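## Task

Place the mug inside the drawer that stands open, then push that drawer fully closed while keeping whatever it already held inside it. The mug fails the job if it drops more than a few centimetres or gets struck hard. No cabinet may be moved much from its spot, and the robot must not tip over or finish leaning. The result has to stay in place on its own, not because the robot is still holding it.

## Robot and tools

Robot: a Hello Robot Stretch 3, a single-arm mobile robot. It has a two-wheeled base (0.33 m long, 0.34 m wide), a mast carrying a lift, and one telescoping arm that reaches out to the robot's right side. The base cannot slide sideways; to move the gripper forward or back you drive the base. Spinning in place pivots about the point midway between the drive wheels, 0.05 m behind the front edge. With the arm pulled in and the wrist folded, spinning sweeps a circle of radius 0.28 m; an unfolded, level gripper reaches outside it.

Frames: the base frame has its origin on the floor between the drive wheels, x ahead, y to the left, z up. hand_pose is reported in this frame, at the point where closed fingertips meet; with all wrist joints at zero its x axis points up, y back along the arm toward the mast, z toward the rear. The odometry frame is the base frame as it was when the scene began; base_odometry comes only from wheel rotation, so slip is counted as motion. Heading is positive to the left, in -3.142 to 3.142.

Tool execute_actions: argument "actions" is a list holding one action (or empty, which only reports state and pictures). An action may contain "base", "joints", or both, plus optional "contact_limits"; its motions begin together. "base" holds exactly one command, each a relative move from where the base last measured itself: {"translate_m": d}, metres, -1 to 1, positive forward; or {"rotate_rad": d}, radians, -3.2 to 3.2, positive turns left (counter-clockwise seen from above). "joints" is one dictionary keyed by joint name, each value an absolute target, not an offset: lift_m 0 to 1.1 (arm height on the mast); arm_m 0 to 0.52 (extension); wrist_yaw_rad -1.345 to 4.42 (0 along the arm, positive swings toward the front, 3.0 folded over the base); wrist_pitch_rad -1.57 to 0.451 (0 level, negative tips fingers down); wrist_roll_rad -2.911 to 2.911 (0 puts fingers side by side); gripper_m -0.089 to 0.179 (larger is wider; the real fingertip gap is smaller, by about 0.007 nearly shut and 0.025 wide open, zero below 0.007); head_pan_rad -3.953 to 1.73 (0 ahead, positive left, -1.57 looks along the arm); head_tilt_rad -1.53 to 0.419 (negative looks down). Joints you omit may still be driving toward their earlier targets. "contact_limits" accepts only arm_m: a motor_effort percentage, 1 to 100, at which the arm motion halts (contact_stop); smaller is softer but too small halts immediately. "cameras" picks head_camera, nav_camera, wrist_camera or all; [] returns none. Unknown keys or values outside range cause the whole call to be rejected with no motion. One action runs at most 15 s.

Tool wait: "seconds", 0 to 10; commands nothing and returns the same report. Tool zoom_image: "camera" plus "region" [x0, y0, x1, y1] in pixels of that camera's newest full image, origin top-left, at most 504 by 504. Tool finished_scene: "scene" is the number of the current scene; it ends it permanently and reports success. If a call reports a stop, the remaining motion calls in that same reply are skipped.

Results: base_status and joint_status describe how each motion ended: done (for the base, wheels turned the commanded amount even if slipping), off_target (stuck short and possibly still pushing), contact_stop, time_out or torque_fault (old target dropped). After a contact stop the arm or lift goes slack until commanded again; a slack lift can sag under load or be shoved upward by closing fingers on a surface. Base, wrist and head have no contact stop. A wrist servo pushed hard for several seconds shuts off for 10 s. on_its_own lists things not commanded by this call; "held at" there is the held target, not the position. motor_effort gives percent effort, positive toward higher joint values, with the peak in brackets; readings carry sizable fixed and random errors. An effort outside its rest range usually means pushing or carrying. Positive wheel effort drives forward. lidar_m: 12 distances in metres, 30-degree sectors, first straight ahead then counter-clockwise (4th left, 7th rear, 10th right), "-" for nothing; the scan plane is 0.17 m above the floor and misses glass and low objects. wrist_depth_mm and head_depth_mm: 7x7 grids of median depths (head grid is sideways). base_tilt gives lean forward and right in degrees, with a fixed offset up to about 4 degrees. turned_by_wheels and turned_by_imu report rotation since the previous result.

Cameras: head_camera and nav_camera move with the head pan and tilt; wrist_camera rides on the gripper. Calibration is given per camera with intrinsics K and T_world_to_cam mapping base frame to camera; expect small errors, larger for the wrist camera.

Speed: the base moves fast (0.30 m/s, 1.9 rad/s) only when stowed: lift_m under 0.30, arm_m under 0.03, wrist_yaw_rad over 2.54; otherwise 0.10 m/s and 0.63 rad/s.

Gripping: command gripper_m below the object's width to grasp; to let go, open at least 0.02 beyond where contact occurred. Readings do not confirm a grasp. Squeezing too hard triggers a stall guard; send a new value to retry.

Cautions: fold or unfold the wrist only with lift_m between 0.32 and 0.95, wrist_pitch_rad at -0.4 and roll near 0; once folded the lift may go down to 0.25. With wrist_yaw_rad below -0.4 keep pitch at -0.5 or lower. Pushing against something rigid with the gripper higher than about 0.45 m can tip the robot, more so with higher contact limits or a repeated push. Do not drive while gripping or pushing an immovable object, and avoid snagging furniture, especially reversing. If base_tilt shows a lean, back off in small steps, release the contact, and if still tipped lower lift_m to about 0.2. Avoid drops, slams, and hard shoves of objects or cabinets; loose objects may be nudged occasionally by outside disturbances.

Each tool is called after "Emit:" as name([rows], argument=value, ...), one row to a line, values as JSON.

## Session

Emit:
execute_actions([
  {"joints":{"head_tilt_rad":-0.5}},
])

Scene clock: 0.87 s.
base_odometry: x=+0.000 y=+0.000 heading=+0.000 (m, m, rad; odometry frame)
turned_by_wheels: +0.000 (rad since the last result)
turned_by_imu: +0.000 (rad since the last result)
base_tilt: forward=+0.4 right=+1.8 (deg)
lidar_m: 1.75 1.29 1.49 2.03 2.04 2.27 2.01 1.44 2.40 2.29 2.15 1.98
head_depth_mm: 1570 1693 1868 2042 1974 1587 1331 / 1555 1670 1827 1993 2005 1597 1333 / 1530 1634 1785 1946 2010 1612 1345 / 1495 1610 1741 1918 2014 1617 1350 / 1478 1586 1721 1868 1983 1632 1356 / 1449 1560 1687 1837 1968 1638 1365 / 1421 1534 1654 1777 1746 1563 1375
base_status: not commanded
joint_positions: lift_m=+0.354 arm_m=-0.002 wrist_yaw_rad=+2.949 wrist_pitch_rad=-0.437 wrist_roll_rad=+0.009 gripper_m=+0.037 head_pan_rad=-0.014 head_tilt_rad=-0.493
joint_status: all done
motor_effort: left_wheel=+0(0) right_wheel=+0(1) lift_m=+29(29) arm_m=+0(0) wrist_yaw_rad=+0(2) wrist_pitch_rad=+8(9) wrist_roll_rad=+0(0) gripper_m=+0(0) head_pan_rad=+1(0) head_tilt_rad=-5(38) (%)
hand_pose: x=+0.0213 y=+0.0744 z=+0.3627 quat_wxyz=(+0.220, +0.705, +0.085, +0.669) (m; base frame)
wrist_depth_mm: - - - - - - - / - - - - - - - / - - - - - - - / 853 822 838 838 834 828 814 / 693 695 - 685 693 685 685 / 587 592 - 595 569 588 575 / 521 530 - - 515 516 509
pictures: head_camera (sideways: a quarter turn clockwise sets it upright), nav_camera (sideways: a quarter turn counterclockwise sets it upright), wrist_camera
camera_calibration (this result's frames):
head_camera: T_world_to_cam=[[-0.458091, 0.0464468, -0.887691, 1.18039], [-0.0135733, 0.998152, 0.059231, -0.0701443], [0.888802, 0.039182, -0.456614, 0.546992], [0, 0, 0, 1]] pos_world=[0.0536087, -0.00624314, 1.30174]
nav_camera: T_world_to_cam=[[0.518774, -0.0496214, 0.85347, -1.07352], [-0.0435279, -0.998552, -0.0315986, 0.0962704], [0.853803, -0.0207572, -0.520182, 0.628069], [0, 0, 0, 1]] pos_world=[0.024859, 0.0558982, 1.24597]
wrist_camera: T_world_to_cam=[[0.98992, -0.140937, -0.0139926, -0.000644868], [-0.0977012, -0.608016, -0.78789, 0.358945], [0.102535, 0.781315, -0.615657, 0.33495], [0, 0, 0, 1]] pos_world=[0.00136382, -0.0435473, 0.489015]
Images, in order (width x height): head_camera 896x504, nav_camera 672x504, wrist_camera 644x364.

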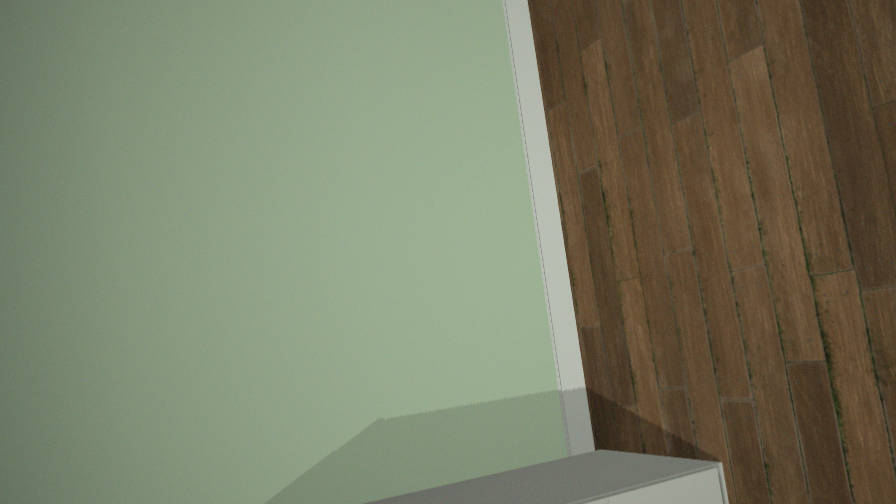

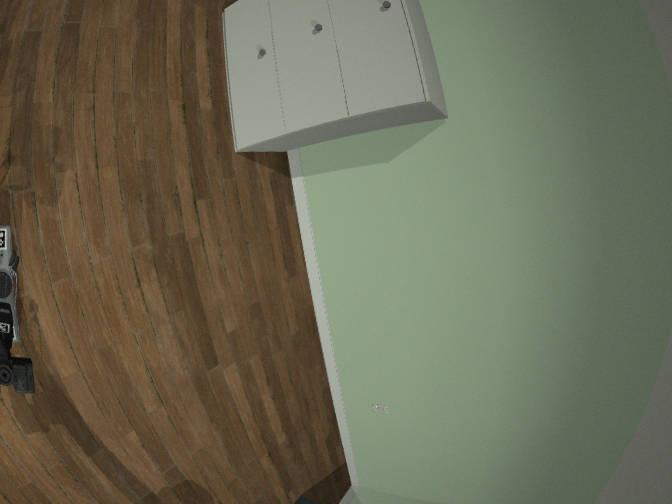

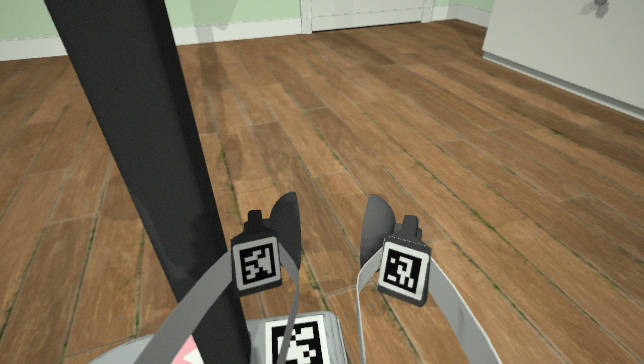

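Emit:
execute_actions([
  {"joints":{"head_pan_rad":-1.5}},
], cameras=["nav_camera","head_camera"])

Emit:
execute_actions([
  {"joints":{"head_pan_rad":-3.3}},
], cameras=["nav_camera","head_camera"])

Scene clock: 5.87 s.
base_odometry: x=+0.000 y=+0.000 heading=+0.000 (m, m, rad; odometry frame)
turned_by_wheels: +0.000 (rad since the last result)
turned_by_imu: +0.001 (rad since the last result)
base_tilt: forward=+0.2 right=+1.7 (deg)
lidar_m: 1.75 1.30 1.49 2.04 2.03 2.27 2.01 1.44 2.41 2.30 2.15 1.98
head_depth_mm: 2353 2487 2781 2633 1981 1593 1318 / 2326 2474 2764 2644 1991 1599 1331 / 2323 2441 2690 2544 2014 1608 1342 / 2307 2422 2673 2732 2037 1611 1342 / 2303 2481 2676 2760 2053 1632 1357 / 2279 2456 2639 2802 2063 1644 1366 / 2266 2435 2581 2555 2082 1650 1368
base_status: not commanded
joint_positions: lift_m=+0.354 arm_m=-0.002 wrist_yaw_rad=+2.949 wrist_pitch_rad=-0.437 wrist_roll_rad=+0.009 gripper_m=+0.037 head_pan_rad=-1.493 head_tilt_rad=-0.494
joint_status: all done
motor_effort: left_wheel=+0(0) right_wheel=+0(1) lift_m=+29(29) arm_m=+0(1) wrist_yaw_rad=-1(1) wrist_pitch_rad=+8(8) wrist_roll_rad=+0(0) gripper_m=+0(0) head_pan_rad=-2(35) head_tilt_rad=-5(4) (%)
hand_pose: x=+0.0213 y=+0.0744 z=+0.3627 quat_wxyz=(+0.220, +0.705, +0.085, +0.669) (m; base frame)
wrist_depth_mm: - - - - - - - / - - - - - - - / - - - - - - - / 828 820 822 832 805 839 824 / 708 683 - 688 680 691 694 / 596 584 - 595 568 587 583 / 514 523 - - 515 511 514
pictures: head_camera (sideways: a quarter turn clockwise sets it upright), nav_camera (sideways: a quarter turn counterclockwise sets it upright)
camera_calibration (this result's frames):
head_camera: T_world_to_cam=[[0.00402087, 0.460719, -0.887537, 1.17738], [0.992658, 0.105458, 0.0592403, -0.0762945], [0.120891, -0.881259, -0.456912, 0.552064], [0, 0, 0, 1]] pos_world=[0.00426054, -0.0478818, 1.30173]
nav_camera: T_world_to_cam=[[-0.00159203, -0.521424, 0.853296, -1.07012], [-0.998316, -0.0486461, -0.0315888, 0.102082], [0.0579807, -0.85191, -0.520469, 0.633297], [0, 0, 0, 1]] pos_world=[0.0634873, -0.0135105, 1.24597]
Images, in order (width x height): head_camera 896x504, nav_camera 672x504.

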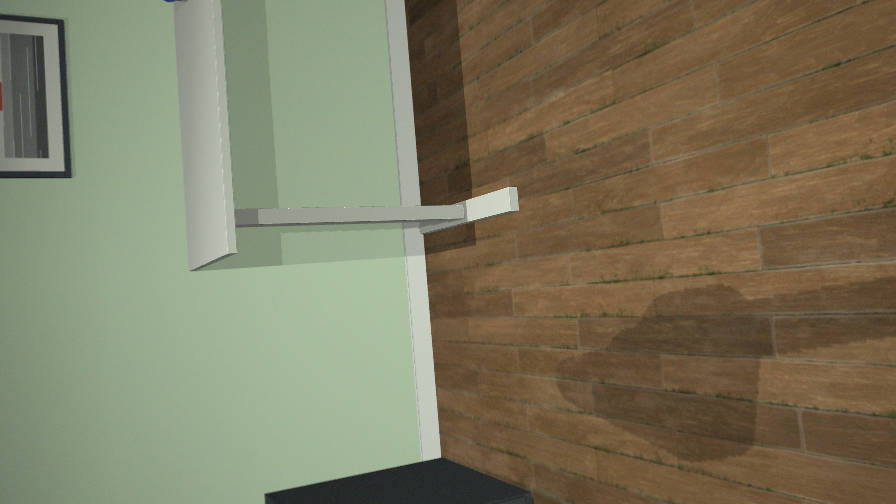

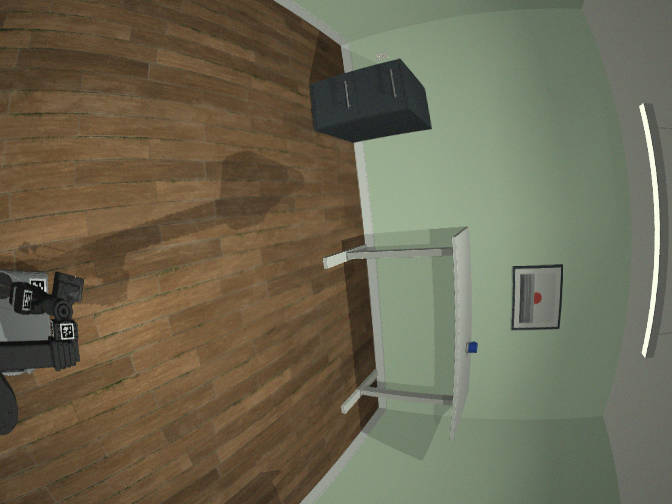

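Scene clock: 7.30 s.
base_odometry: x=+0.000 y=+0.000 heading=+0.000 (m, m, rad; odometry frame)
turned_by_wheels: +0.000 (rad since the last result)
turned_by_imu: +0.000 (rad since the last result)
base_tilt: forward=+0.4 right=+1.8 (deg)
lidar_m: 1.75 1.30 1.49 2.03 2.04 2.26 2.01 1.44 2.40 2.30 2.15 1.98
head_depth_mm: 1976 2141 2333 2512 1985 1593 1328 / 1908 2057 2267 2427 2002 1605 1332 / 1857 1991 2179 2363 2010 1604 1345 / 1775 1924 2090 2288 2034 1625 1349 / 1733 1893 2032 2195 2047 1625 1360 / 1696 1817 1963 2119 2064 1643 1360 / 1651 1765 1890 2052 1871 1651 1366
base_status: not commanded
joint_positions: lift_m=+0.354 arm_m=-0.002 wrist_yaw_rad=+2.949 wrist_pitch_rad=-0.437 wrist_roll_rad=+0.009 gripper_m=+0.037 head_pan_rad=-3.293 head_tilt_rad=-0.494
joint_status: all done
motor_effort: left_wheel=+0(0) right_wheel=-1(0) lift_m=+29(29) arm_m=+1(1) wrist_yaw_rad=+1(2) wrist_pitch_rad=+9(9) wrist_roll_rad=+0(0) gripper_m=-1(1) head_pan_rad=-3(34) head_tilt_rad=-4(4) (%)
hand_pose: x=+0.0213 y=+0.0744 z=+0.3627 quat_wxyz=(+0.220, +0.705, +0.085, +0.669) (m; base frame)
wrist_depth_mm: - - - - - - - / - - - - - - - / - - - - - - - / 852 832 854 845 826 836 813 / 696 689 - 689 715 681 678 / 587 591 - 597 565 592 587 / 517 528 - - 507 511 508
pictures: head_camera (sideways: a quarter turn clockwise sets it upright), nav_camera (sideways: a quarter turn counterclockwise sets it upright)
camera_calibration (this result's frames):
head_camera: T_world_to_cam=[[0.447812, -0.108601, -0.887508, 1.17463], [-0.122838, -0.990657, 0.059242, -0.0694922], [-0.88565, 0.0824908, -0.456968, 0.558277], [0, 0, 0, 1]] pos_world=[-0.0401116, 0.0126703, 1.30173]
nav_camera: T_world_to_cam=[[-0.507479, 0.120028, 0.853263, -1.06699], [0.179449, 0.98326, -0.0315869, 0.094895], [-0.842771, 0.137087, -0.520523, 0.638862], [0, 0, 0, 1]] pos_world=[-0.0200922, -0.0528174, 1.24597]
Images, in order (width x height): head_camera 896x504, nav_camera 672x504.

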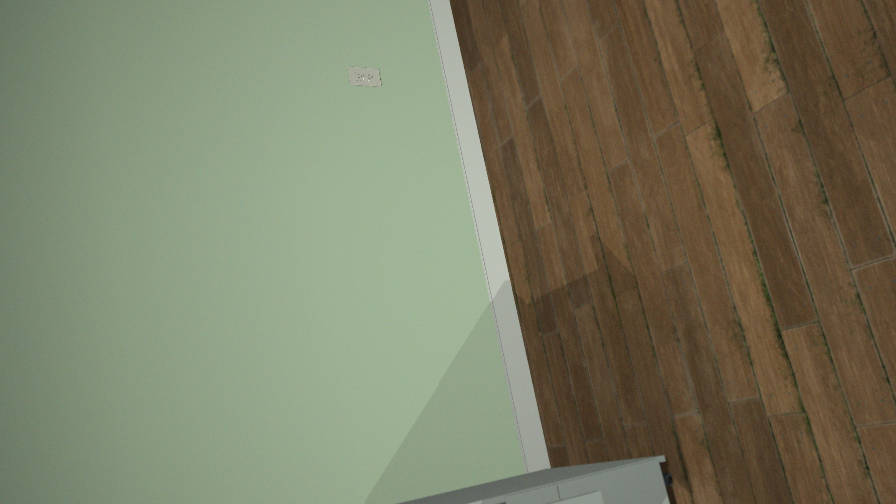

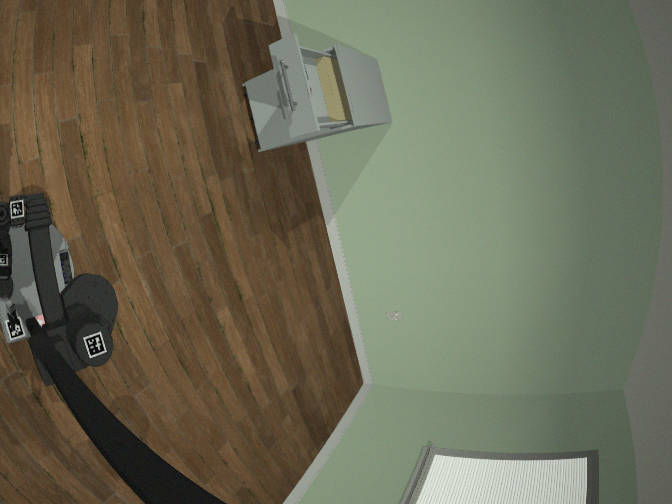

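Emit:
execute_actions([
  {"base":{"rotate_rad":-1.89},"joints":{"lift_m":0.28,"wrist_pitch_rad":-0.4,"head_pan_rad":0,"head_tilt_rad":-0.5}},
], cameras=[])

Emit:
execute_actions([
  {"base":{"translate_m":1}},
], cameras=["nav_camera"])

Emit:
execute_actions([
  {"base":{"translate_m":0.7}},
], cameras=["nav_camera"])

Emit:
execute_actions([
  {"base":{"rotate_rad":2.03},"joints":{"head_pan_rad":-1.57,"head_tilt_rad":-0.5,"lift_m":0.9}},
], cameras=["nav_camera","head_camera"])

Scene clock: 21.67 s.
base_odometry: x=+0.000 y=+0.000 heading=-1.890 (m, m, rad; odometry frame)
turned_by_wheels: -1.890 (rad since the last result)
turned_by_imu: -1.894 (rad since the last result)
base_tilt: forward=+0.4 right=+1.9 (deg)
lidar_m: 2.74 2.31 2.15 1.81 1.30 1.29 2.09 2.04 2.11 2.09 1.44 1.48
head_depth_mm: 2430 2580 2724 2632 1969 1587 1323 / 2766 2895 3116 2652 1993 1597 1335 / 2699 2802 3062 2692 2010 1604 1336 / 2554 2740 3010 2716 2027 1616 1349 / 2491 2544 2845 2741 2042 1640 1350 / 2345 2479 2724 2770 2051 1638 1361 / 2261 2364 2554 2648 2073 1647 1369
base_status: done
joint_positions: lift_m=+0.280 arm_m=-0.002 wrist_yaw_rad=+2.949 wrist_pitch_rad=-0.419 wrist_roll_rad=+0.009 gripper_m=+0.037 head_pan_rad=-0.007 head_tilt_rad=-0.494
joint_status: all done
motor_effort: left_wheel=+2(8) right_wheel=-5(11) lift_m=+19(26) arm_m=+0(0) wrist_yaw_rad=+0(0) wrist_pitch_rad=+10(12) wrist_roll_rad=+0(0) gripper_m=+0(0) head_pan_rad=+3(35) head_tilt_rad=-4(6) (%)
hand_pose: x=+0.0217 y=+0.0767 z=+0.2929 quat_wxyz=(+0.214, +0.705, +0.079, +0.671) (m; base frame)
wrist_depth_mm: - - - - - - - / - - - - - - - / 931 - 939 930 933 934 915 / 738 732 736 732 728 726 708 / 608 601 - 597 606 600 590 / 506 531 - 528 490 501 502 / - - - - 436 439 438
pictures: none
No camera images: the call's "cameras" was empty. Leave "cameras" out to get every camera's image.

Scene clock: 26.67 s.
base_odometry: x=-0.314 y=-0.950 heading=-1.890 (m, m, rad; odometry frame)
turned_by_wheels: +0.000 (rad since the last result)
turned_by_imu: +0.005 (rad since the last result)
base_tilt: forward=+0.2 right=+1.7 (deg)
lidar_m: 1.74 1.43 1.67 1.66 2.26 2.12 2.50 2.90 2.14 0.99 1.30 1.58
head_depth_mm: 1852 1925 2059 2219 1986 1592 1335 / 1949 2057 2257 2432 1968 1600 1332 / 1852 1966 1784 2302 2003 1616 1343 / 1766 1860 1455 2250 2039 1619 1346 / 1683 1778 1360 2091 2039 1629 1357 / 1610 1699 1354 2015 2066 1640 1355 / 1538 1663 1278 1908 1997 1647 1363
base_status: done
joint_positions: lift_m=+0.280 arm_m=-0.002 wrist_yaw_rad=+2.949 wrist_pitch_rad=-0.418 wrist_roll_rad=+0.009 gripper_m=+0.037 head_pan_rad=-0.007 head_tilt_rad=-0.495
joint_status: not commanded
motor_effort: left_wheel=+2(9) right_wheel=-4(9) lift_m=+20(20) arm_m=+1(0) wrist_yaw_rad=-1(1) wrist_pitch_rad=+11(11) wrist_roll_rad=+0(0) gripper_m=+0(1) head_pan_rad=+3(3) head_tilt_rad=-4(4) (%)
hand_pose: x=+0.0218 y=+0.0768 z=+0.2930 quat_wxyz=(+0.213, +0.705, +0.079, +0.671) (m; base frame)
wrist_depth_mm: - - - - - - - / - - - - - - - / 958 - 928 940 928 928 951 / 742 721 732 727 723 731 730 / 609 605 - 604 605 598 593 / 514 529 - 523 486 509 505 / - - - - 440 441 439
pictures: nav_camera (sideways: a quarter turn counterclockwise sets it upright)
camera_calibration (this result's frames):
nav_camera: T_world_to_cam=[[0.52035, -0.0458666, 0.85272, -1.07256], [-0.0363307, -0.998841, -0.0315563, 0.0961713], [0.85318, -0.0145596, -0.521413, 0.629675], [0, 0, 0, 1]] pos_world=[0.0243725, 0.0560333, 1.24595]
Images, in order (width x height): nav_camera 672x504.

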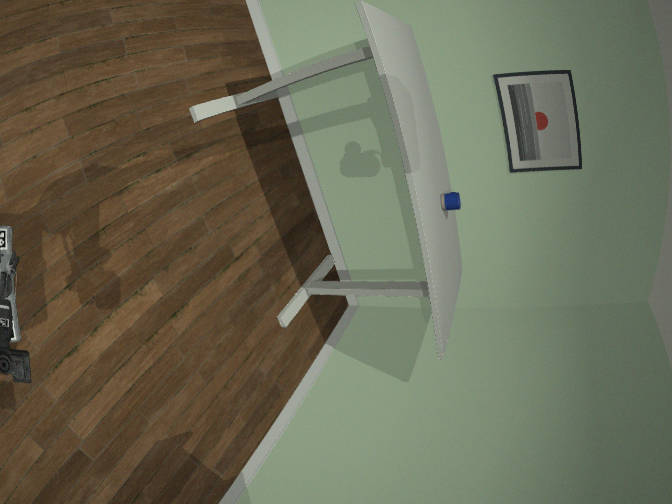

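Scene clock: 30.70 s.
base_odometry: x=-0.533 y=-1.614 heading=-1.890 (m, m, rad; odometry frame)
turned_by_wheels: +0.000 (rad since the last result)
turned_by_imu: +0.004 (rad since the last result)
base_tilt: forward=+0.2 right=+1.7 (deg)
lidar_m: 1.05 1.25 0.96 1.63 2.61 2.68 3.00 3.49 1.11 1.22 1.18 1.22
head_depth_mm: 1363 1475 1070 719 1831 1603 1296 / 1297 1413 1086 725 1253 1434 1330 / 1226 1336 1105 732 1756 1620 1343 / 1175 1257 1122 738 621 1622 1349 / 1130 1208 1142 747 598 1617 1349 / 1078 1153 1154 754 561 1559 1351 / 1034 1100 1140 764 562 1500 1369
base_status: done
joint_positions: lift_m=+0.280 arm_m=-0.002 wrist_yaw_rad=+2.949 wrist_pitch_rad=-0.418 wrist_roll_rad=+0.009 gripper_m=+0.037 head_pan_rad=-0.007 head_tilt_rad=-0.495
joint_status: not commanded
motor_effort: left_wheel=+2(9) right_wheel=-3(9) lift_m=+20(19) arm_m=+0(0) wrist_yaw_rad=+0(1) wrist_pitch_rad=+10(11) wrist_roll_rad=+0(0) gripper_m=+0(0) head_pan_rad=+4(3) head_tilt_rad=-3(3) (%)
hand_pose: x=+0.0218 y=+0.0768 z=+0.2930 quat_wxyz=(+0.213, +0.705, +0.079, +0.671) (m; base frame)
wrist_depth_mm: - - - - - - - / - - - - - - - / 961 - 932 908 975 936 918 / 731 722 724 729 713 744 724 / 606 597 - 605 617 591 588 / 514 525 - 535 492 498 503 / - - - - 438 435 439
pictures: nav_camera (sideways: a quarter turn counterclockwise sets it upright)
camera_calibration (this result's frames):
nav_camera: T_world_to_cam=[[0.520451, -0.0458516, 0.85266, -1.07248], [-0.0363044, -0.998843, -0.0315529, 0.0961667], [0.85312, -0.0145336, -0.521513, 0.629805], [0, 0, 0, 1]] pos_world=[0.0243643, 0.0560339, 1.24594]
Images, in order (width x height): nav_camera 672x504.

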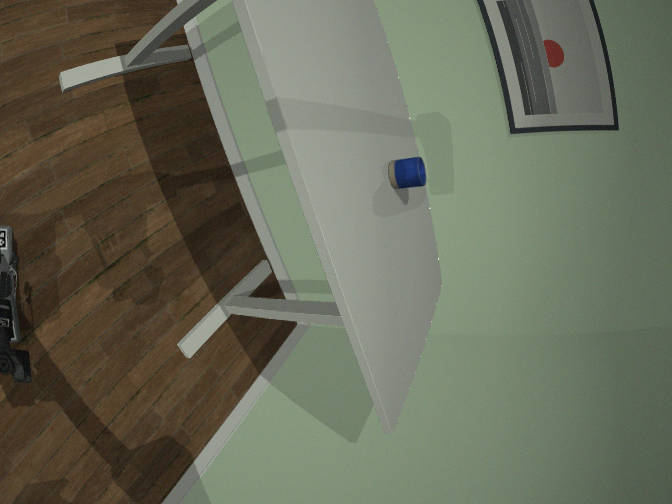

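Scene clock: 37.17 s.
base_odometry: x=-0.533 y=-1.614 heading=+0.140 (m, m, rad; odometry frame)
turned_by_wheels: +2.030 (rad since the last result)
turned_by_imu: +2.041 (rad since the last result)
base_tilt: forward=+0.2 right=+1.8 (deg)
lidar_m: 1.75 2.64 2.78 3.49 1.12 1.24 1.18 1.21 1.05 1.25 0.97 1.63
head_depth_mm: 1050 1137 1069 717 580 1585 1358 / 1050 1132 1020 725 586 1595 1366 / 1029 1130 1105 730 569 1586 1396 / 1029 1129 1130 739 571 1586 1416 / 1028 1129 1146 746 577 1584 1357 / 1031 1133 1163 756 580 1590 1359 / 1027 1134 1185 765 585 1574 1361
base_status: done
joint_positions: lift_m=+0.900 arm_m=-0.002 wrist_yaw_rad=+2.949 wrist_pitch_rad=-0.418 wrist_roll_rad=+0.009 gripper_m=+0.037 head_pan_rad=-1.563 head_tilt_rad=-0.495
joint_status: all done
motor_effort: left_wheel=-2(7) right_wheel=+4(12) lift_m=+38(39) arm_m=+0(0) wrist_yaw_rad=+0(1) wrist_pitch_rad=+11(10) wrist_roll_rad=+0(0) gripper_m=+0(1) head_pan_rad=-3(34) head_tilt_rad=-3(5) (%)
hand_pose: x=+0.0218 y=+0.0768 z=+0.9123 quat_wxyz=(+0.213, +0.705, +0.079, +0.671) (m; base frame)
wrist_depth_mm: - - - - - - - / - - - - - - - / - - - - - - - / - - - - - - - / - - - - - - - / - - - - - - - / - - - - - - -
pictures: head_camera (sideways: a quarter turn clockwise sets it upright), nav_camera (sideways: a quarter turn counterclockwise sets it upright)
camera_calibration (this result's frames):
head_camera: T_world_to_cam=[[0.0363168, 0.460388, -0.886975, 1.17644], [0.99761, 0.0355021, 0.0592742, -0.0763687], [0.0587786, -0.887008, -0.457998, 0.553856], [0, 0, 0, 1]] pos_world=[0.000906694, -0.0476346, 1.30167]
nav_camera: T_world_to_cam=[[-0.038152, -0.521072, 0.85266, -1.06907], [-0.99927, 0.0215331, -0.0315529, 0.102041], [-0.00191908, -0.853241, -0.521513, 0.635021], [0, 0, 0, 1]] pos_world=[0.0623978, -0.0174338, 1.24594]
Images, in order (width x height): head_camera 896x504, nav_camera 672x504.

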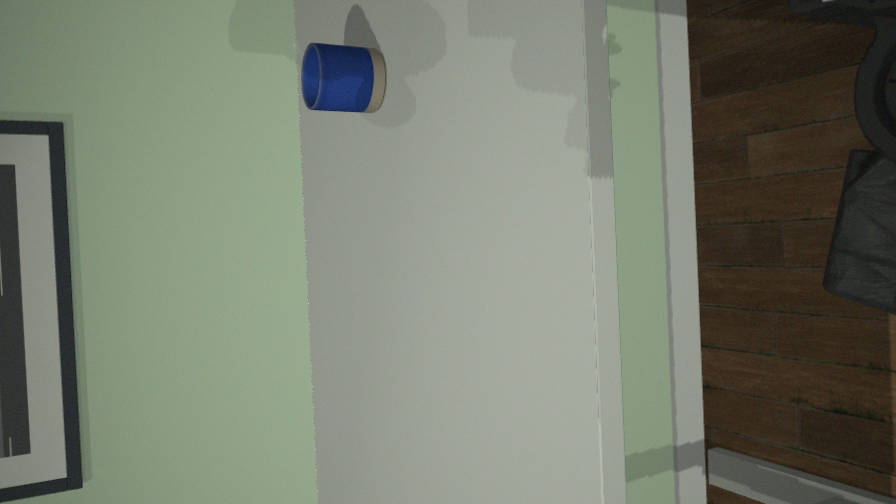

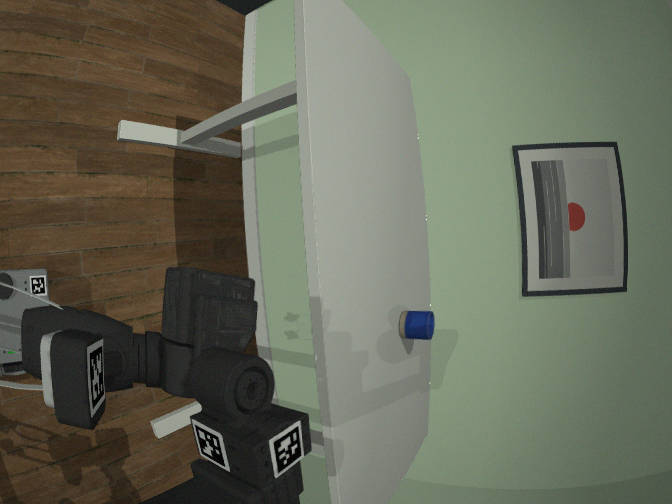

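Emit:
execute_actions([
  {"base":{"rotate_rad":-0.8},"joints":{"wrist_yaw_rad":1.9,"lift_m":1.0}},
], cameras=[])

Emit:
execute_actions([
  {"base":{"translate_m":0.17},"joints":{"lift_m":1.09}},
], cameras=[])

Emit:
execute_actions([
  {"base":{"rotate_rad":0.46},"joints":{"wrist_yaw_rad":0,"gripper_m":0.17,"arm_m":0.2,"wrist_pitch_rad":-0.4}},
])

Scene clock: 51.00 s.
base_odometry: x=-0.533 y=-1.614 heading=-0.660 (m, m, rad; odometry frame)
turned_by_wheels: -0.800 (rad since the last result)
turned_by_imu: -0.803 (rad since the last result)
base_tilt: forward=+0.2 right=+1.7 (deg)
lidar_m: 0.96 1.63 2.58 2.77 3.52 1.38 1.11 1.18 1.18 1.05 1.26 1.25
head_depth_mm: 1098 1176 1256 1350 1433 - - / 1174 1260 1340 1469 1585 - - / 1269 1369 1424 858 1780 - 1309 / 1376 1502 1129 777 1909 1490 1354 / 1398 1484 1141 747 1293 1545 1351 / 1283 1368 1157 755 631 1642 1395 / 1189 1261 1182 763 585 1573 1435
base_status: done
joint_positions: lift_m=+1.000 arm_m=-0.002 wrist_yaw_rad=+1.902 wrist_pitch_rad=-0.418 wrist_roll_rad=+0.009 gripper_m=+0.037 head_pan_rad=-1.563 head_tilt_rad=-0.495
joint_status: all done
motor_effort: left_wheel=+2(6) right_wheel=-5(11) lift_m=+38(38) arm_m=+0(0) wrist_yaw_rad=-3(4) wrist_pitch_rad=+11(10) wrist_roll_rad=+0(0) gripper_m=-1(0) head_pan_rad=-3(2) head_tilt_rad=-4(4) (%)
hand_pose: x=+0.1909 y=-0.0705 z=+1.0123 quat_wxyz=(+0.520, +0.650, -0.284, +0.475) (m; base frame)
wrist_depth_mm: - - - - - 902 890 / - - - - 572 566 569 / - - - - - 425 407 / - - - - - - 332 / - - - - - - - / - - - - - - - / - - - - - - -
pictures: none
No camera images: the call's "cameras" was empty. Leave "cameras" out to get every camera's image.

Scene clock: 54.10 s.
base_odometry: x=-0.399 y=-1.718 heading=-0.659 (m, m, rad; odometry frame)
turned_by_wheels: +0.000 (rad since the last result)
turned_by_imu: +0.002 (rad since the last result)
base_tilt: forward=+0.3 right=+1.8 (deg)
lidar_m: 0.80 1.48 2.47 2.76 3.64 1.63 1.28 1.29 1.28 1.04 1.13 1.12
head_depth_mm: 1194 - - - - - 1293 / 1277 - - - - - 1280 / 1391 1507 - - 591 - - / 1361 1451 1217 705 571 - - / 1248 1334 1139 748 556 - - / 1150 1219 1160 754 559 - - / 1067 1126 1145 761 607 - -
base_status: done
joint_positions: lift_m=+1.090 arm_m=-0.002 wrist_yaw_rad=+1.902 wrist_pitch_rad=-0.418 wrist_roll_rad=+0.009 gripper_m=+0.037 head_pan_rad=-1.563 head_tilt_rad=-0.495
joint_status: all done
motor_effort: left_wheel=+2(4) right_wheel=-5(5) lift_m=+37(38) arm_m=+0(1) wrist_yaw_rad=-3(3) wrist_pitch_rad=+10(11) wrist_roll_rad=+0(0) gripper_m=+0(1) head_pan_rad=-2(2) head_tilt_rad=-3(3) (%)
hand_pose: x=+0.1909 y=-0.0705 z=+1.1023 quat_wxyz=(+0.520, +0.650, -0.284, +0.475) (m; base frame)
wrist_depth_mm: - - - - - - 837 / - - - - - 857 792 / - - - 640 618 600 611 / - - - - 476 477 482 / - - - - 401 393 394 / - - - - - 335 334 / - - - - - 299 288
pictures: none
No camera images: the call's "cameras" was empty. Leave "cameras" out to get every camera's image.

Scene clock: 56.83 s.
base_odometry: x=-0.399 y=-1.718 heading=-0.200 (m, m, rad; odometry frame)
turned_by_wheels: +0.460 (rad since the last result)
turned_by_imu: +0.463 (rad since the last result)
base_tilt: forward=+0.2 right=+1.8 (deg)
lidar_m: 1.48 2.48 2.68 3.21 3.43 1.28 1.30 1.29 1.04 1.14 1.12 0.80
head_depth_mm: - - - 718 538 1508 1327 / 1046 - - 694 543 1474 1334 / 1025 - - 701 546 477 1345 / 996 1076 1127 740 551 464 1348 / 962 1040 1086 745 555 442 1348 / 917 1005 1058 757 560 444 1327 / 894 971 1027 762 562 447 1302
base_status: done
joint_positions: lift_m=+1.090 arm_m=+0.200 wrist_yaw_rad=+0.002 wrist_pitch_rad=-0.418 wrist_roll_rad=+0.009 gripper_m=+0.170 head_pan_rad=-1.563 head_tilt_rad=-0.495
joint_status: all done
motor_effort: left_wheel=-2(5) right_wheel=+4(10) lift_m=+38(37) arm_m=+4(3) wrist_yaw_rad=-4(5) wrist_pitch_rad=+11(9) wrist_roll_rad=+0(0) gripper_m=+0(92) head_pan_rad=-2(3) head_tilt_rad=-4(3) (%)
hand_pose: x=-0.0210 y=-0.5691 z=+1.1023 quat_wxyz=(+0.689, +0.147, -0.694, -0.147) (m; base frame)
wrist_depth_mm: 564 598 653 722 774 887 950 / 599 657 700 766 837 842 997 / 615 614 620 583 613 606 609 / 482 479 474 427 479 474 472 / 394 412 394 395 394 393 394 / 348 325 334 335 334 334 346 / 288 292 290 288 290 289 284
pictures: head_camera (sideways: a quarter turn clockwise sets it upright), nav_camera (sideways: a quarter turn counterclockwise sets it upright), wrist_camera
camera_calibration (this result's frames):
head_camera: T_world_to_cam=[[0.03641, 0.46038, -0.886975, 1.17644], [0.997617, 0.0353001, 0.0592742, -0.0763688], [0.0585989, -0.88702, -0.457998, 0.553858], [0, 0, 0, 1]] pos_world=[0.000897046, -0.0476335, 1.30167]
nav_camera: T_world_to_cam=[[-0.0382576, -0.521064, 0.85266, -1.06907], [-0.999266, 0.0217355, -0.0315529, 0.102041], [-0.00209189, -0.853241, -0.521513, 0.635022], [0, 0, 0, 1]] pos_world=[0.0623943, -0.0174452, 1.24594]
wrist_camera: T_world_to_cam=[[-0.998459, -0.0539602, -0.0129923, -0.0324948], [-0.0220208, 0.600009, -0.79969, 1.24836], [0.0509469, -0.798171, -0.600273, 0.380546], [0, 0, 0, 1]] pos_world=[-0.0243425, -0.44704, 1.22631]
Images, in order (width x height): head_camera 896x504, nav_camera 672x504, wrist_camera 644x364.

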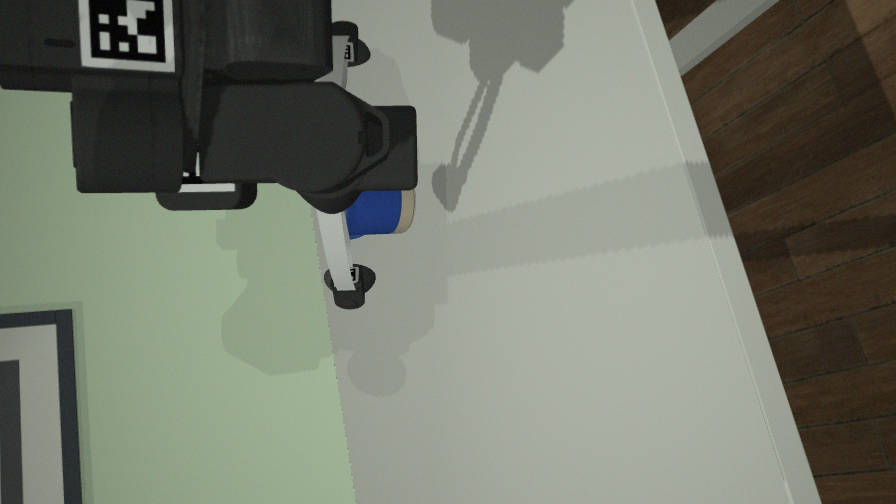

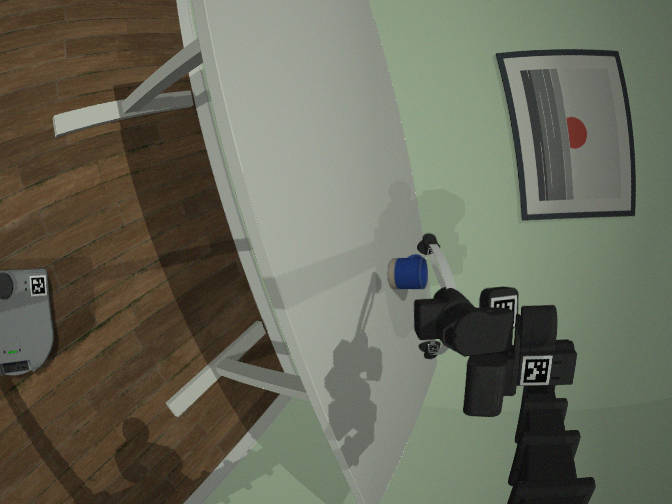

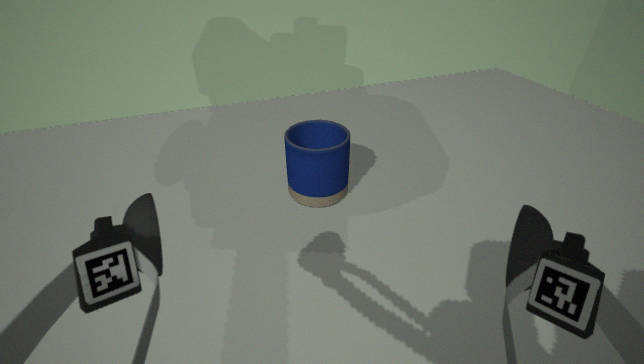

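Emit:
execute_actions([
  {"base":{"translate_m":0.02},"joints":{"arm_m":0.33,"lift_m":0.98}},
], cameras=["wrist_camera"])

Emit:
execute_actions([
  {"joints":{"arm_m":0.43}},
], cameras=["wrist_camera","nav_camera"])

Scene clock: 65.63 s.
base_odometry: x=-0.379 y=-1.722 heading=-0.200 (m, m, rad; odometry frame)
turned_by_wheels: +0.000 (rad since the last result)
turned_by_imu: +0.001 (rad since the last result)
base_tilt: forward=+0.3 right=+1.8 (deg)
lidar_m: 1.46 2.46 2.65 3.21 3.51 1.30 1.32 1.31 1.04 1.13 1.12 0.78
head_depth_mm: 1092 1182 - 685 538 1495 1325 / 1061 1135 - 664 542 1471 1326 / 1027 1108 1140 667 547 464 1342 / 992 1066 1114 708 551 451 1351 / 951 1031 1074 745 554 441 1355 / 918 999 1055 754 559 444 1303 / 889 969 1020 762 563 446 1275
base_status: done
joint_positions: lift_m=+0.980 arm_m=+0.330 wrist_yaw_rad=+0.002 wrist_pitch_rad=-0.418 wrist_roll_rad=+0.009 gripper_m=+0.170 head_pan_rad=-1.563 head_tilt_rad=-0.495
joint_status: all done
motor_effort: left_wheel=-2(3) right_wheel=+4(11) lift_m=+20(35) arm_m=+4(4) wrist_yaw_rad=-3(2) wrist_pitch_rad=+10(10) wrist_roll_rad=+0(0) gripper_m=+0(0) head_pan_rad=-2(3) head_tilt_rad=-4(3) (%)
hand_pose: x=-0.0211 y=-0.6991 z=+0.9931 quat_wxyz=(+0.689, +0.147, -0.694, -0.147) (m; base frame)
wrist_depth_mm: 467 495 545 590 648 706 800 / 479 516 511 274 509 511 502 / 370 369 371 224 366 365 362 / 288 287 288 250 287 288 288 / 238 247 236 236 236 236 235 / - 195 201 200 201 200 206 / 173 175 174 174 174 173 169
pictures: wrist_camera
camera_calibration (this result's frames):
wrist_camera: T_world_to_cam=[[-0.99849, -0.0533756, -0.0129884, -0.0406563], [-0.021669, 0.599966, -0.799732, 1.23907], [0.0504787, -0.798243, -0.600216, 0.21112], [0, 0, 0, 1]] pos_world=[-0.0244026, -0.577043, 1.11711]
Images, in order (width x height): wrist_camera 644x364.

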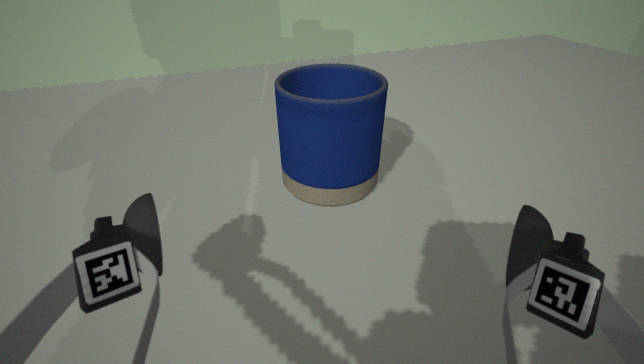

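Scene clock: 67.60 s.
base_odometry: x=-0.379 y=-1.722 heading=-0.200 (m, m, rad; odometry frame)
turned_by_wheels: +0.000 (rad since the last result)
turned_by_imu: +0.001 (rad since the last result)
base_tilt: forward=+0.3 right=+1.7 (deg)
lidar_m: 1.46 2.46 2.66 3.20 3.49 1.30 1.32 1.30 1.04 1.13 1.11 0.78
head_depth_mm: 1101 1182 941 716 538 1513 1324 / 1056 1130 - 724 542 1470 1331 / 1021 1104 - 699 545 464 1340 / 989 1068 1117 737 550 452 1346 / 952 1032 1071 747 555 441 1350 / 915 999 1051 756 559 443 1296 / 885 966 1025 761 562 446 1277
base_status: not commanded
joint_positions: lift_m=+0.980 arm_m=+0.430 wrist_yaw_rad=+0.002 wrist_pitch_rad=-0.418 wrist_roll_rad=+0.009 gripper_m=+0.170 head_pan_rad=-1.563 head_tilt_rad=-0.495
joint_status: all done
motor_effort: left_wheel=-2(2) right_wheel=+4(5) lift_m=+20(19) arm_m=+4(6) wrist_yaw_rad=-3(3) wrist_pitch_rad=+10(10) wrist_roll_rad=+0(0) gripper_m=+0(0) head_pan_rad=-2(3) head_tilt_rad=-4(4) (%)
hand_pose: x=-0.0212 y=-0.7991 z=+0.9931 quat_wxyz=(+0.689, +0.147, -0.694, -0.147) (m; base frame)
wrist_depth_mm: 392 421 459 496 548 612 675 / 420 450 477 511 507 503 502 / 367 365 369 193 364 365 367 / 287 288 265 204 262 282 287 / 237 247 228 137 227 235 235 / - 195 194 156 193 199 205 / 172 174 173 170 174 173 168
pictures: nav_camera (sideways: a quarter turn counterclockwise sets it upright), wrist_camera
camera_calibration (this result's frames):
nav_camera: T_world_to_cam=[[-0.038258, -0.521064, 0.85266, -1.06907], [-0.999266, 0.0217363, -0.0315529, 0.102041], [-0.0020926, -0.853241, -0.521513, 0.635022], [0, 0, 0, 1]] pos_world=[0.0623943, -0.0174453, 1.24594]
wrist_camera: T_world_to_cam=[[-0.998492, -0.053345, -0.0129886, -0.045976], [-0.0216504, 0.599966, -0.799732, 1.29906], [0.0504544, -0.798245, -0.600216, 0.131295], [0, 0, 0, 1]] pos_world=[-0.0244057, -0.677042, 1.11711]
Images, in order (width x height): nav_camera 672x504, wrist_camera 644x364.

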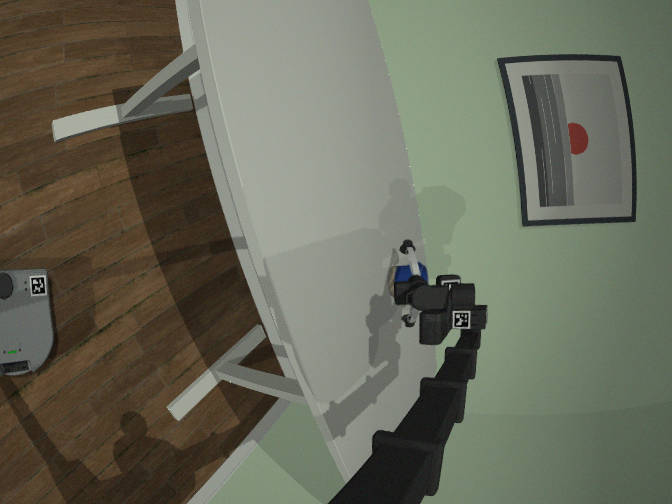

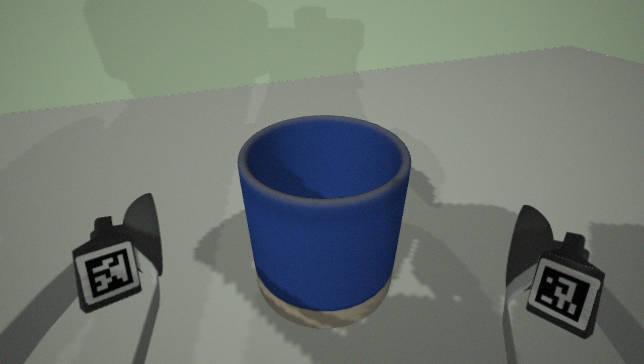

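Emit:
execute_actions([
  {"joints":{"arm_m":0.448}},
], cameras=[])

Emit:
execute_actions([
  {"joints":{"gripper_m":0.035}},
], cameras=["wrist_camera"])

Emit:
execute_actions([
  {"joints":{"lift_m":1.0}},
], cameras=["wrist_camera"])

Scene clock: 79.20 s.
base_odometry: x=-0.379 y=-1.722 heading=-0.200 (m, m, rad; odometry frame)
turned_by_wheels: +0.000 (rad since the last result)
turned_by_imu: +0.001 (rad since the last result)
base_tilt: forward=+0.3 right=+1.8 (deg)
lidar_m: 1.46 2.45 2.66 3.21 3.50 1.30 1.32 1.31 1.04 1.13 1.11 0.78
head_depth_mm: 1096 1177 941 715 539 1501 1326 / 1060 1131 - 725 542 1473 1326 / 1021 1100 - 727 547 465 1338 / 991 1066 1121 739 552 451 1345 / 952 1034 1074 744 555 441 1346 / 912 1002 1051 754 558 443 1297 / 890 964 1022 762 564 446 1271
base_status: not commanded
joint_positions: lift_m=+0.980 arm_m=+0.448 wrist_yaw_rad=+0.002 wrist_pitch_rad=-0.418 wrist_roll_rad=+0.009 gripper_m=+0.170 head_pan_rad=-1.563 head_tilt_rad=-0.495
joint_status: all done
motor_effort: left_wheel=-3(2) right_wheel=+4(4) lift_m=+19(19) arm_m=+4(5) wrist_yaw_rad=-2(3) wrist_pitch_rad=+10(10) wrist_roll_rad=+1(0) gripper_m=+1(1) head_pan_rad=-2(3) head_tilt_rad=-4(3) (%)
hand_pose: x=-0.0212 y=-0.8171 z=+0.9931 quat_wxyz=(+0.689, +0.147, -0.694, -0.147) (m; base frame)
wrist_depth_mm: 380 407 437 482 525 593 650 / 404 438 467 492 502 507 499 / 366 368 365 366 366 366 363 / 288 289 179 188 179 285 286 / 236 245 219 117 219 235 236 / - 194 195 127 193 199 205 / 172 174 170 148 168 173 169
pictures: none
No camera images: the call's "cameras" was empty. Leave "cameras" out to get every camera's image.

Scene clock: 81.03 s.
base_odometry: x=-0.379 y=-1.722 heading=-0.200 (m, m, rad; odometry frame)
turned_by_wheels: +0.000 (rad since the last result)
turned_by_imu: +0.001 (rad since the last result)
base_tilt: forward=+0.3 right=+1.9 (deg)
lidar_m: 1.47 2.46 2.65 3.20 3.50 1.30 1.32 1.31 1.04 1.12 1.11 0.78
head_depth_mm: 1095 1176 943 716 538 1492 1315 / 1057 1131 - 725 542 1477 1323 / 1023 1103 - 729 546 464 1341 / 988 1068 1115 739 552 451 1349 / 948 1032 1076 747 554 441 1346 / 914 994 1053 755 560 444 1296 / 884 967 1021 761 563 446 1264
base_status: not commanded
joint_positions: lift_m=+0.980 arm_m=+0.448 wrist_yaw_rad=+0.002 wrist_pitch_rad=-0.424 wrist_roll_rad=+0.009 gripper_m=+0.036 head_pan_rad=-1.563 head_tilt_rad=-0.495
joint_status: all done
motor_effort: left_wheel=-2(3) right_wheel=+2(4) lift_m=+20(19) arm_m=+3(4) wrist_yaw_rad=-2(2) wrist_pitch_rad=+14(14) wrist_roll_rad=+0(0) gripper_m=-17(99) head_pan_rad=-3(2) head_tilt_rad=-3(4) (%)
hand_pose: x=-0.0211 y=-0.8163 z=+0.9916 quat_wxyz=(+0.688, +0.149, -0.694, -0.149) (m; base frame)
wrist_depth_mm: 383 405 443 482 524 590 653 / 408 434 466 493 487 488 494 / 358 361 362 178 358 357 357 / 283 280 265 184 171 279 279 / 232 234 126 114 120 231 231 / 199 198 186 124 140 203 197 / 173 172 172 145 167 171 171
pictures: wrist_camera
camera_calibration (this result's frames):
wrist_camera: T_world_to_cam=[[-0.998482, -0.0534457, -0.0133278, -0.0466173], [-0.0217716, 0.605187, -0.795786, 1.30852], [0.0505972, -0.794287, -0.605432, 0.125081], [0, 0, 0, 1]] pos_world=[-0.0243866, -0.695042, 1.11641]
Images, in order (width x height): wrist_camera 644x364.

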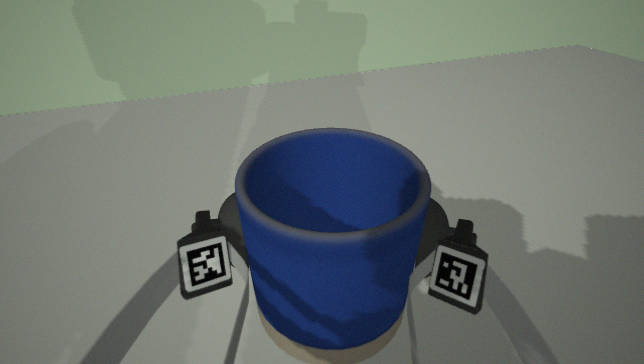

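Scene clock: 81.97 s.
base_odometry: x=-0.379 y=-1.722 heading=-0.200 (m, m, rad; odometry frame)
turned_by_wheels: +0.000 (rad since the last result)
turned_by_imu: +0.000 (rad since the last result)
base_tilt: forward=+0.3 right=+1.9 (deg)
lidar_m: 1.46 2.45 2.65 3.20 3.49 1.30 1.32 1.31 1.04 1.13 1.11 0.78
head_depth_mm: 1099 1167 1002 717 537 1501 1323 / 1057 1119 926 724 542 1466 1338 / 1023 1092 - 730 546 464 1336 / 993 1068 1116 739 551 451 1345 / 953 1034 1073 746 555 441 1348 / 913 997 1052 754 558 445 1301 / 888 965 1018 763 563 446 1274
base_status: not commanded
joint_positions: lift_m=+1.000 arm_m=+0.448 wrist_yaw_rad=+0.002 wrist_pitch_rad=-0.439 wrist_roll_rad=+0.009 gripper_m=+0.036 head_pan_rad=-1.563 head_tilt_rad=-0.495
joint_status: all done
motor_effort: left_wheel=-2(2) right_wheel=+3(3) lift_m=+40(41) arm_m=+5(4) wrist_yaw_rad=-4(3) wrist_pitch_rad=+23(25) wrist_roll_rad=+0(0) gripper_m=-18(18) head_pan_rad=-3(2) head_tilt_rad=-3(3) (%)
hand_pose: x=-0.0211 y=-0.8144 z=+1.0076 quat_wxyz=(+0.687, +0.154, -0.693, -0.154) (m; base frame)
wrist_depth_mm: 376 408 440 482 533 594 657 / 408 437 473 496 528 519 514 / 388 386 389 384 384 383 382 / 309 307 287 185 172 301 301 / 254 254 125 114 119 252 252 / 218 217 167 124 138 221 215 / 190 189 189 142 178 188 187
pictures: wrist_camera
camera_calibration (this result's frames):
wrist_camera: T_world_to_cam=[[-0.998482, -0.0532488, -0.0140627, -0.0454088], [-0.0217951, 0.616535, -0.787026, 1.32052], [0.0505783, -0.785525, -0.616759, 0.154762], [0, 0, 0, 1]] pos_world=[-0.0243867, -0.694993, 1.13409]
Images, in order (width x height): wrist_camera 644x364.

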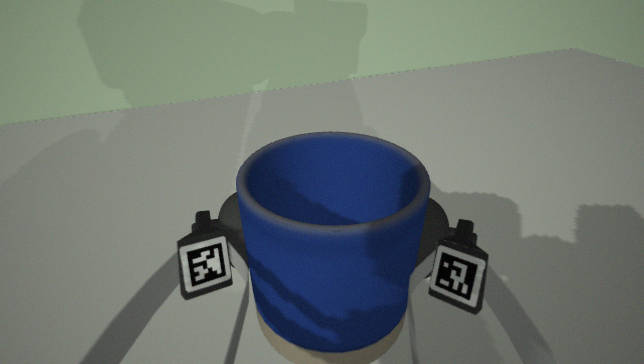

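Emit:
execute_actions([
  {"joints":{"lift_m":1.03,"arm_m":0.0}},
], cameras=[])

Emit:
execute_actions([
  {"base":{"rotate_rad":-1.24},"joints":{"head_tilt_rad":-0.9,"head_pan_rad":-2.2}},
], cameras=["nav_camera"])

Emit:
execute_actions([
  {"base":{"translate_m":-0.7}},
], cameras=["nav_camera"])

Scene clock: 104.10 s.
base_odometry: x=-0.379 y=-1.722 heading=-0.200 (m, m, rad; odometry frame)
turned_by_wheels: +0.000 (rad since the last result)
turned_by_imu: +0.002 (rad since the last result)
base_tilt: forward=+0.4 right=+1.7 (deg)
lidar_m: 1.46 2.46 2.66 3.18 3.50 1.29 1.32 1.31 1.04 1.13 1.11 0.78
head_depth_mm: 1104 1199 1077 795 - - - / 1058 1148 1095 799 - - - / 1023 1105 1106 808 368 - 1342 / 988 1066 1116 740 561 450 1347 / 957 1033 1080 748 556 441 1351 / 914 997 1050 755 559 444 1298 / 887 964 1026 764 563 446 1268
base_status: not commanded
joint_positions: lift_m=+1.030 arm_m=+0.000 wrist_yaw_rad=+0.001 wrist_pitch_rad=-0.440 wrist_roll_rad=+0.009 gripper_m=+0.036 head_pan_rad=-1.563 head_tilt_rad=-0.495
joint_status: all done
motor_effort: left_wheel=-2(2) right_wheel=+3(2) lift_m=+40(40) arm_m=-3(4) wrist_yaw_rad=-2(2) wrist_pitch_rad=+24(24) wrist_roll_rad=+0(0) gripper_m=-18(18) head_pan_rad=-3(3) head_tilt_rad=-3(3) (%)
hand_pose: x=-0.0212 y=-0.3669 z=+1.0373 quat_wxyz=(+0.687, +0.154, -0.693, -0.155) (m; base frame)
wrist_depth_mm: 718 774 814 871 963 958 - / 621 627 613 611 619 615 596 / 460 455 452 451 460 452 451 / 365 361 340 184 172 360 360 / 299 299 125 114 119 298 305 / 254 256 161 124 138 - - / 222 221 221 142 - - -
pictures: none
No camera images: the call's "cameras" was empty. Leave "cameras" out to get every camera's image.

Scene clock: 107.00 s.
base_odometry: x=-0.379 y=-1.722 heading=-1.440 (m, m, rad; odometry frame)
turned_by_wheels: -1.240 (rad since the last result)
turned_by_imu: -1.246 (rad since the last result)
base_tilt: forward=+0.3 right=+1.9 (deg)
lidar_m: 1.12 0.78 1.47 1.46 2.51 2.75 3.63 1.30 1.38 1.31 1.04 1.06
head_depth_mm: - - 1648 1601 1391 1245 1115 / - - 1683 - 1408 1244 1139 / - - - - 1387 1257 1145 / - - - - 1375 1267 1130 / - - - - 1397 1271 1138 / - - - - - 1257 1146 / - - - - - 1269 1147
base_status: done
joint_positions: lift_m=+1.030 arm_m=+0.000 wrist_yaw_rad=+0.001 wrist_pitch_rad=-0.440 wrist_roll_rad=+0.009 gripper_m=+0.036 head_pan_rad=-2.193 head_tilt_rad=-0.889
joint_status: all done
motor_effort: left_wheel=+2(5) right_wheel=-5(9) lift_m=+40(39) arm_m=-2(3) wrist_yaw_rad=-2(2) wrist_pitch_rad=+23(24) wrist_roll_rad=+0(0) gripper_m=-18(19) head_pan_rad=-3(29) head_tilt_rad=-8(39) (%)
hand_pose: x=-0.0212 y=-0.3669 z=+1.0373 quat_wxyz=(+0.687, +0.154, -0.693, -0.155) (m; base frame)
wrist_depth_mm: 997 985 990 987 - - - / 623 - - - - - - / 511 - - - - - - / - - - 185 173 - - / - - 125 114 120 - - / 942 - 168 124 138 - - / - - - 142 - - -
pictures: nav_camera (sideways: a quarter turn counterclockwise sets it upright)
camera_calibration (this result's frames):
nav_camera: T_world_to_cam=[[-0.505343, -0.631919, 0.587627, -0.720804], [-0.788901, 0.61426, -0.0178734, 0.0829356], [-0.349662, -0.472612, -0.808934, 1.01099], [0, 0, 0, 1]] pos_world=[0.0546779, -0.0286293, 1.24287]
Images, in order (width x height): nav_camera 672x504.

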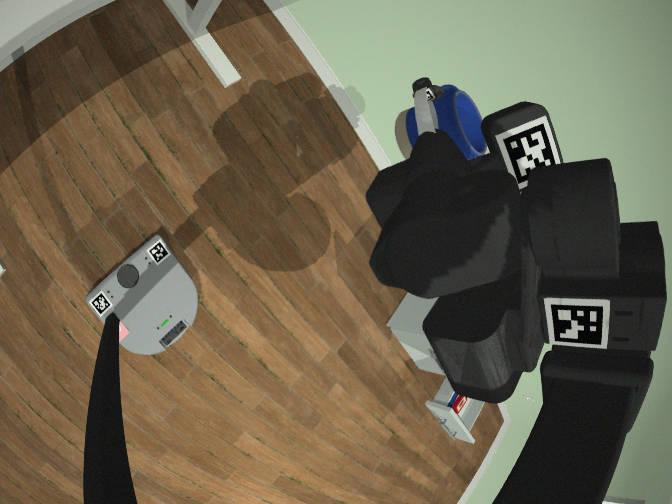

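Scene clock: 115.07 s.
base_odometry: x=-0.471 y=-1.028 heading=-1.439 (m, m, rad; odometry frame)
turned_by_wheels: +0.000 (rad since the last result)
turned_by_imu: +0.001 (rad since the last result)
base_tilt: forward=+0.2 right=+1.7 (deg)
lidar_m: 1.81 1.41 1.76 2.41 2.28 2.55 2.95 2.07 0.86 1.16 1.38 1.61
head_depth_mm: - - 977 1577 1397 1244 1117 / - - 1126 - 1400 1254 1137 / - - - - 1392 1260 1143 / - - - - 1379 1265 1134 / - - - - 1388 1270 1141 / - - - - - 1259 1144 / - - - - - 1264 1147
base_status: done
joint_positions: lift_m=+1.030 arm_m=+0.000 wrist_yaw_rad=+0.001 wrist_pitch_rad=-0.440 wrist_roll_rad=+0.009 gripper_m=+0.036 head_pan_rad=-2.193 head_tilt_rad=-0.889
joint_status: not commanded
motor_effort: left_wheel=+3(3) right_wheel=-4(11) lift_m=+40(40) arm_m=-3(2) wrist_yaw_rad=-2(4) wrist_pitch_rad=+23(24) wrist_roll_rad=+0(0) gripper_m=-17(18) head_pan_rad=-2(2) head_tilt_rad=-7(7) (%)
hand_pose: x=-0.0212 y=-0.3669 z=+1.0373 quat_wxyz=(+0.687, +0.154, -0.693, -0.155) (m; base frame)
wrist_depth_mm: - - - - - - - / - - - - - - - / - - - - - - - / - - - 184 173 892 895 / - - 125 114 119 775 762 / - - 167 124 139 784 772 / - - - 141 - 999 666
pictures: nav_camera (sideways: a quarter turn counterclockwise sets it upright)
camera_calibration (this result's frames):
nav_camera: T_world_to_cam=[[-0.505343, -0.63192, 0.587627, -0.720804], [-0.788901, 0.61426, -0.0178734, 0.0829356], [-0.349661, -0.472612, -0.808934, 1.01099], [0, 0, 0, 1]] pos_world=[0.0546779, -0.0286292, 1.24287]
Images, in order (width x height): nav_camera 672x504.

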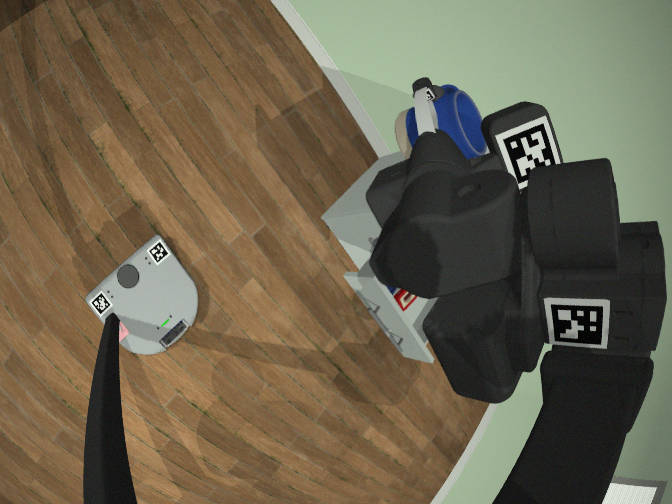

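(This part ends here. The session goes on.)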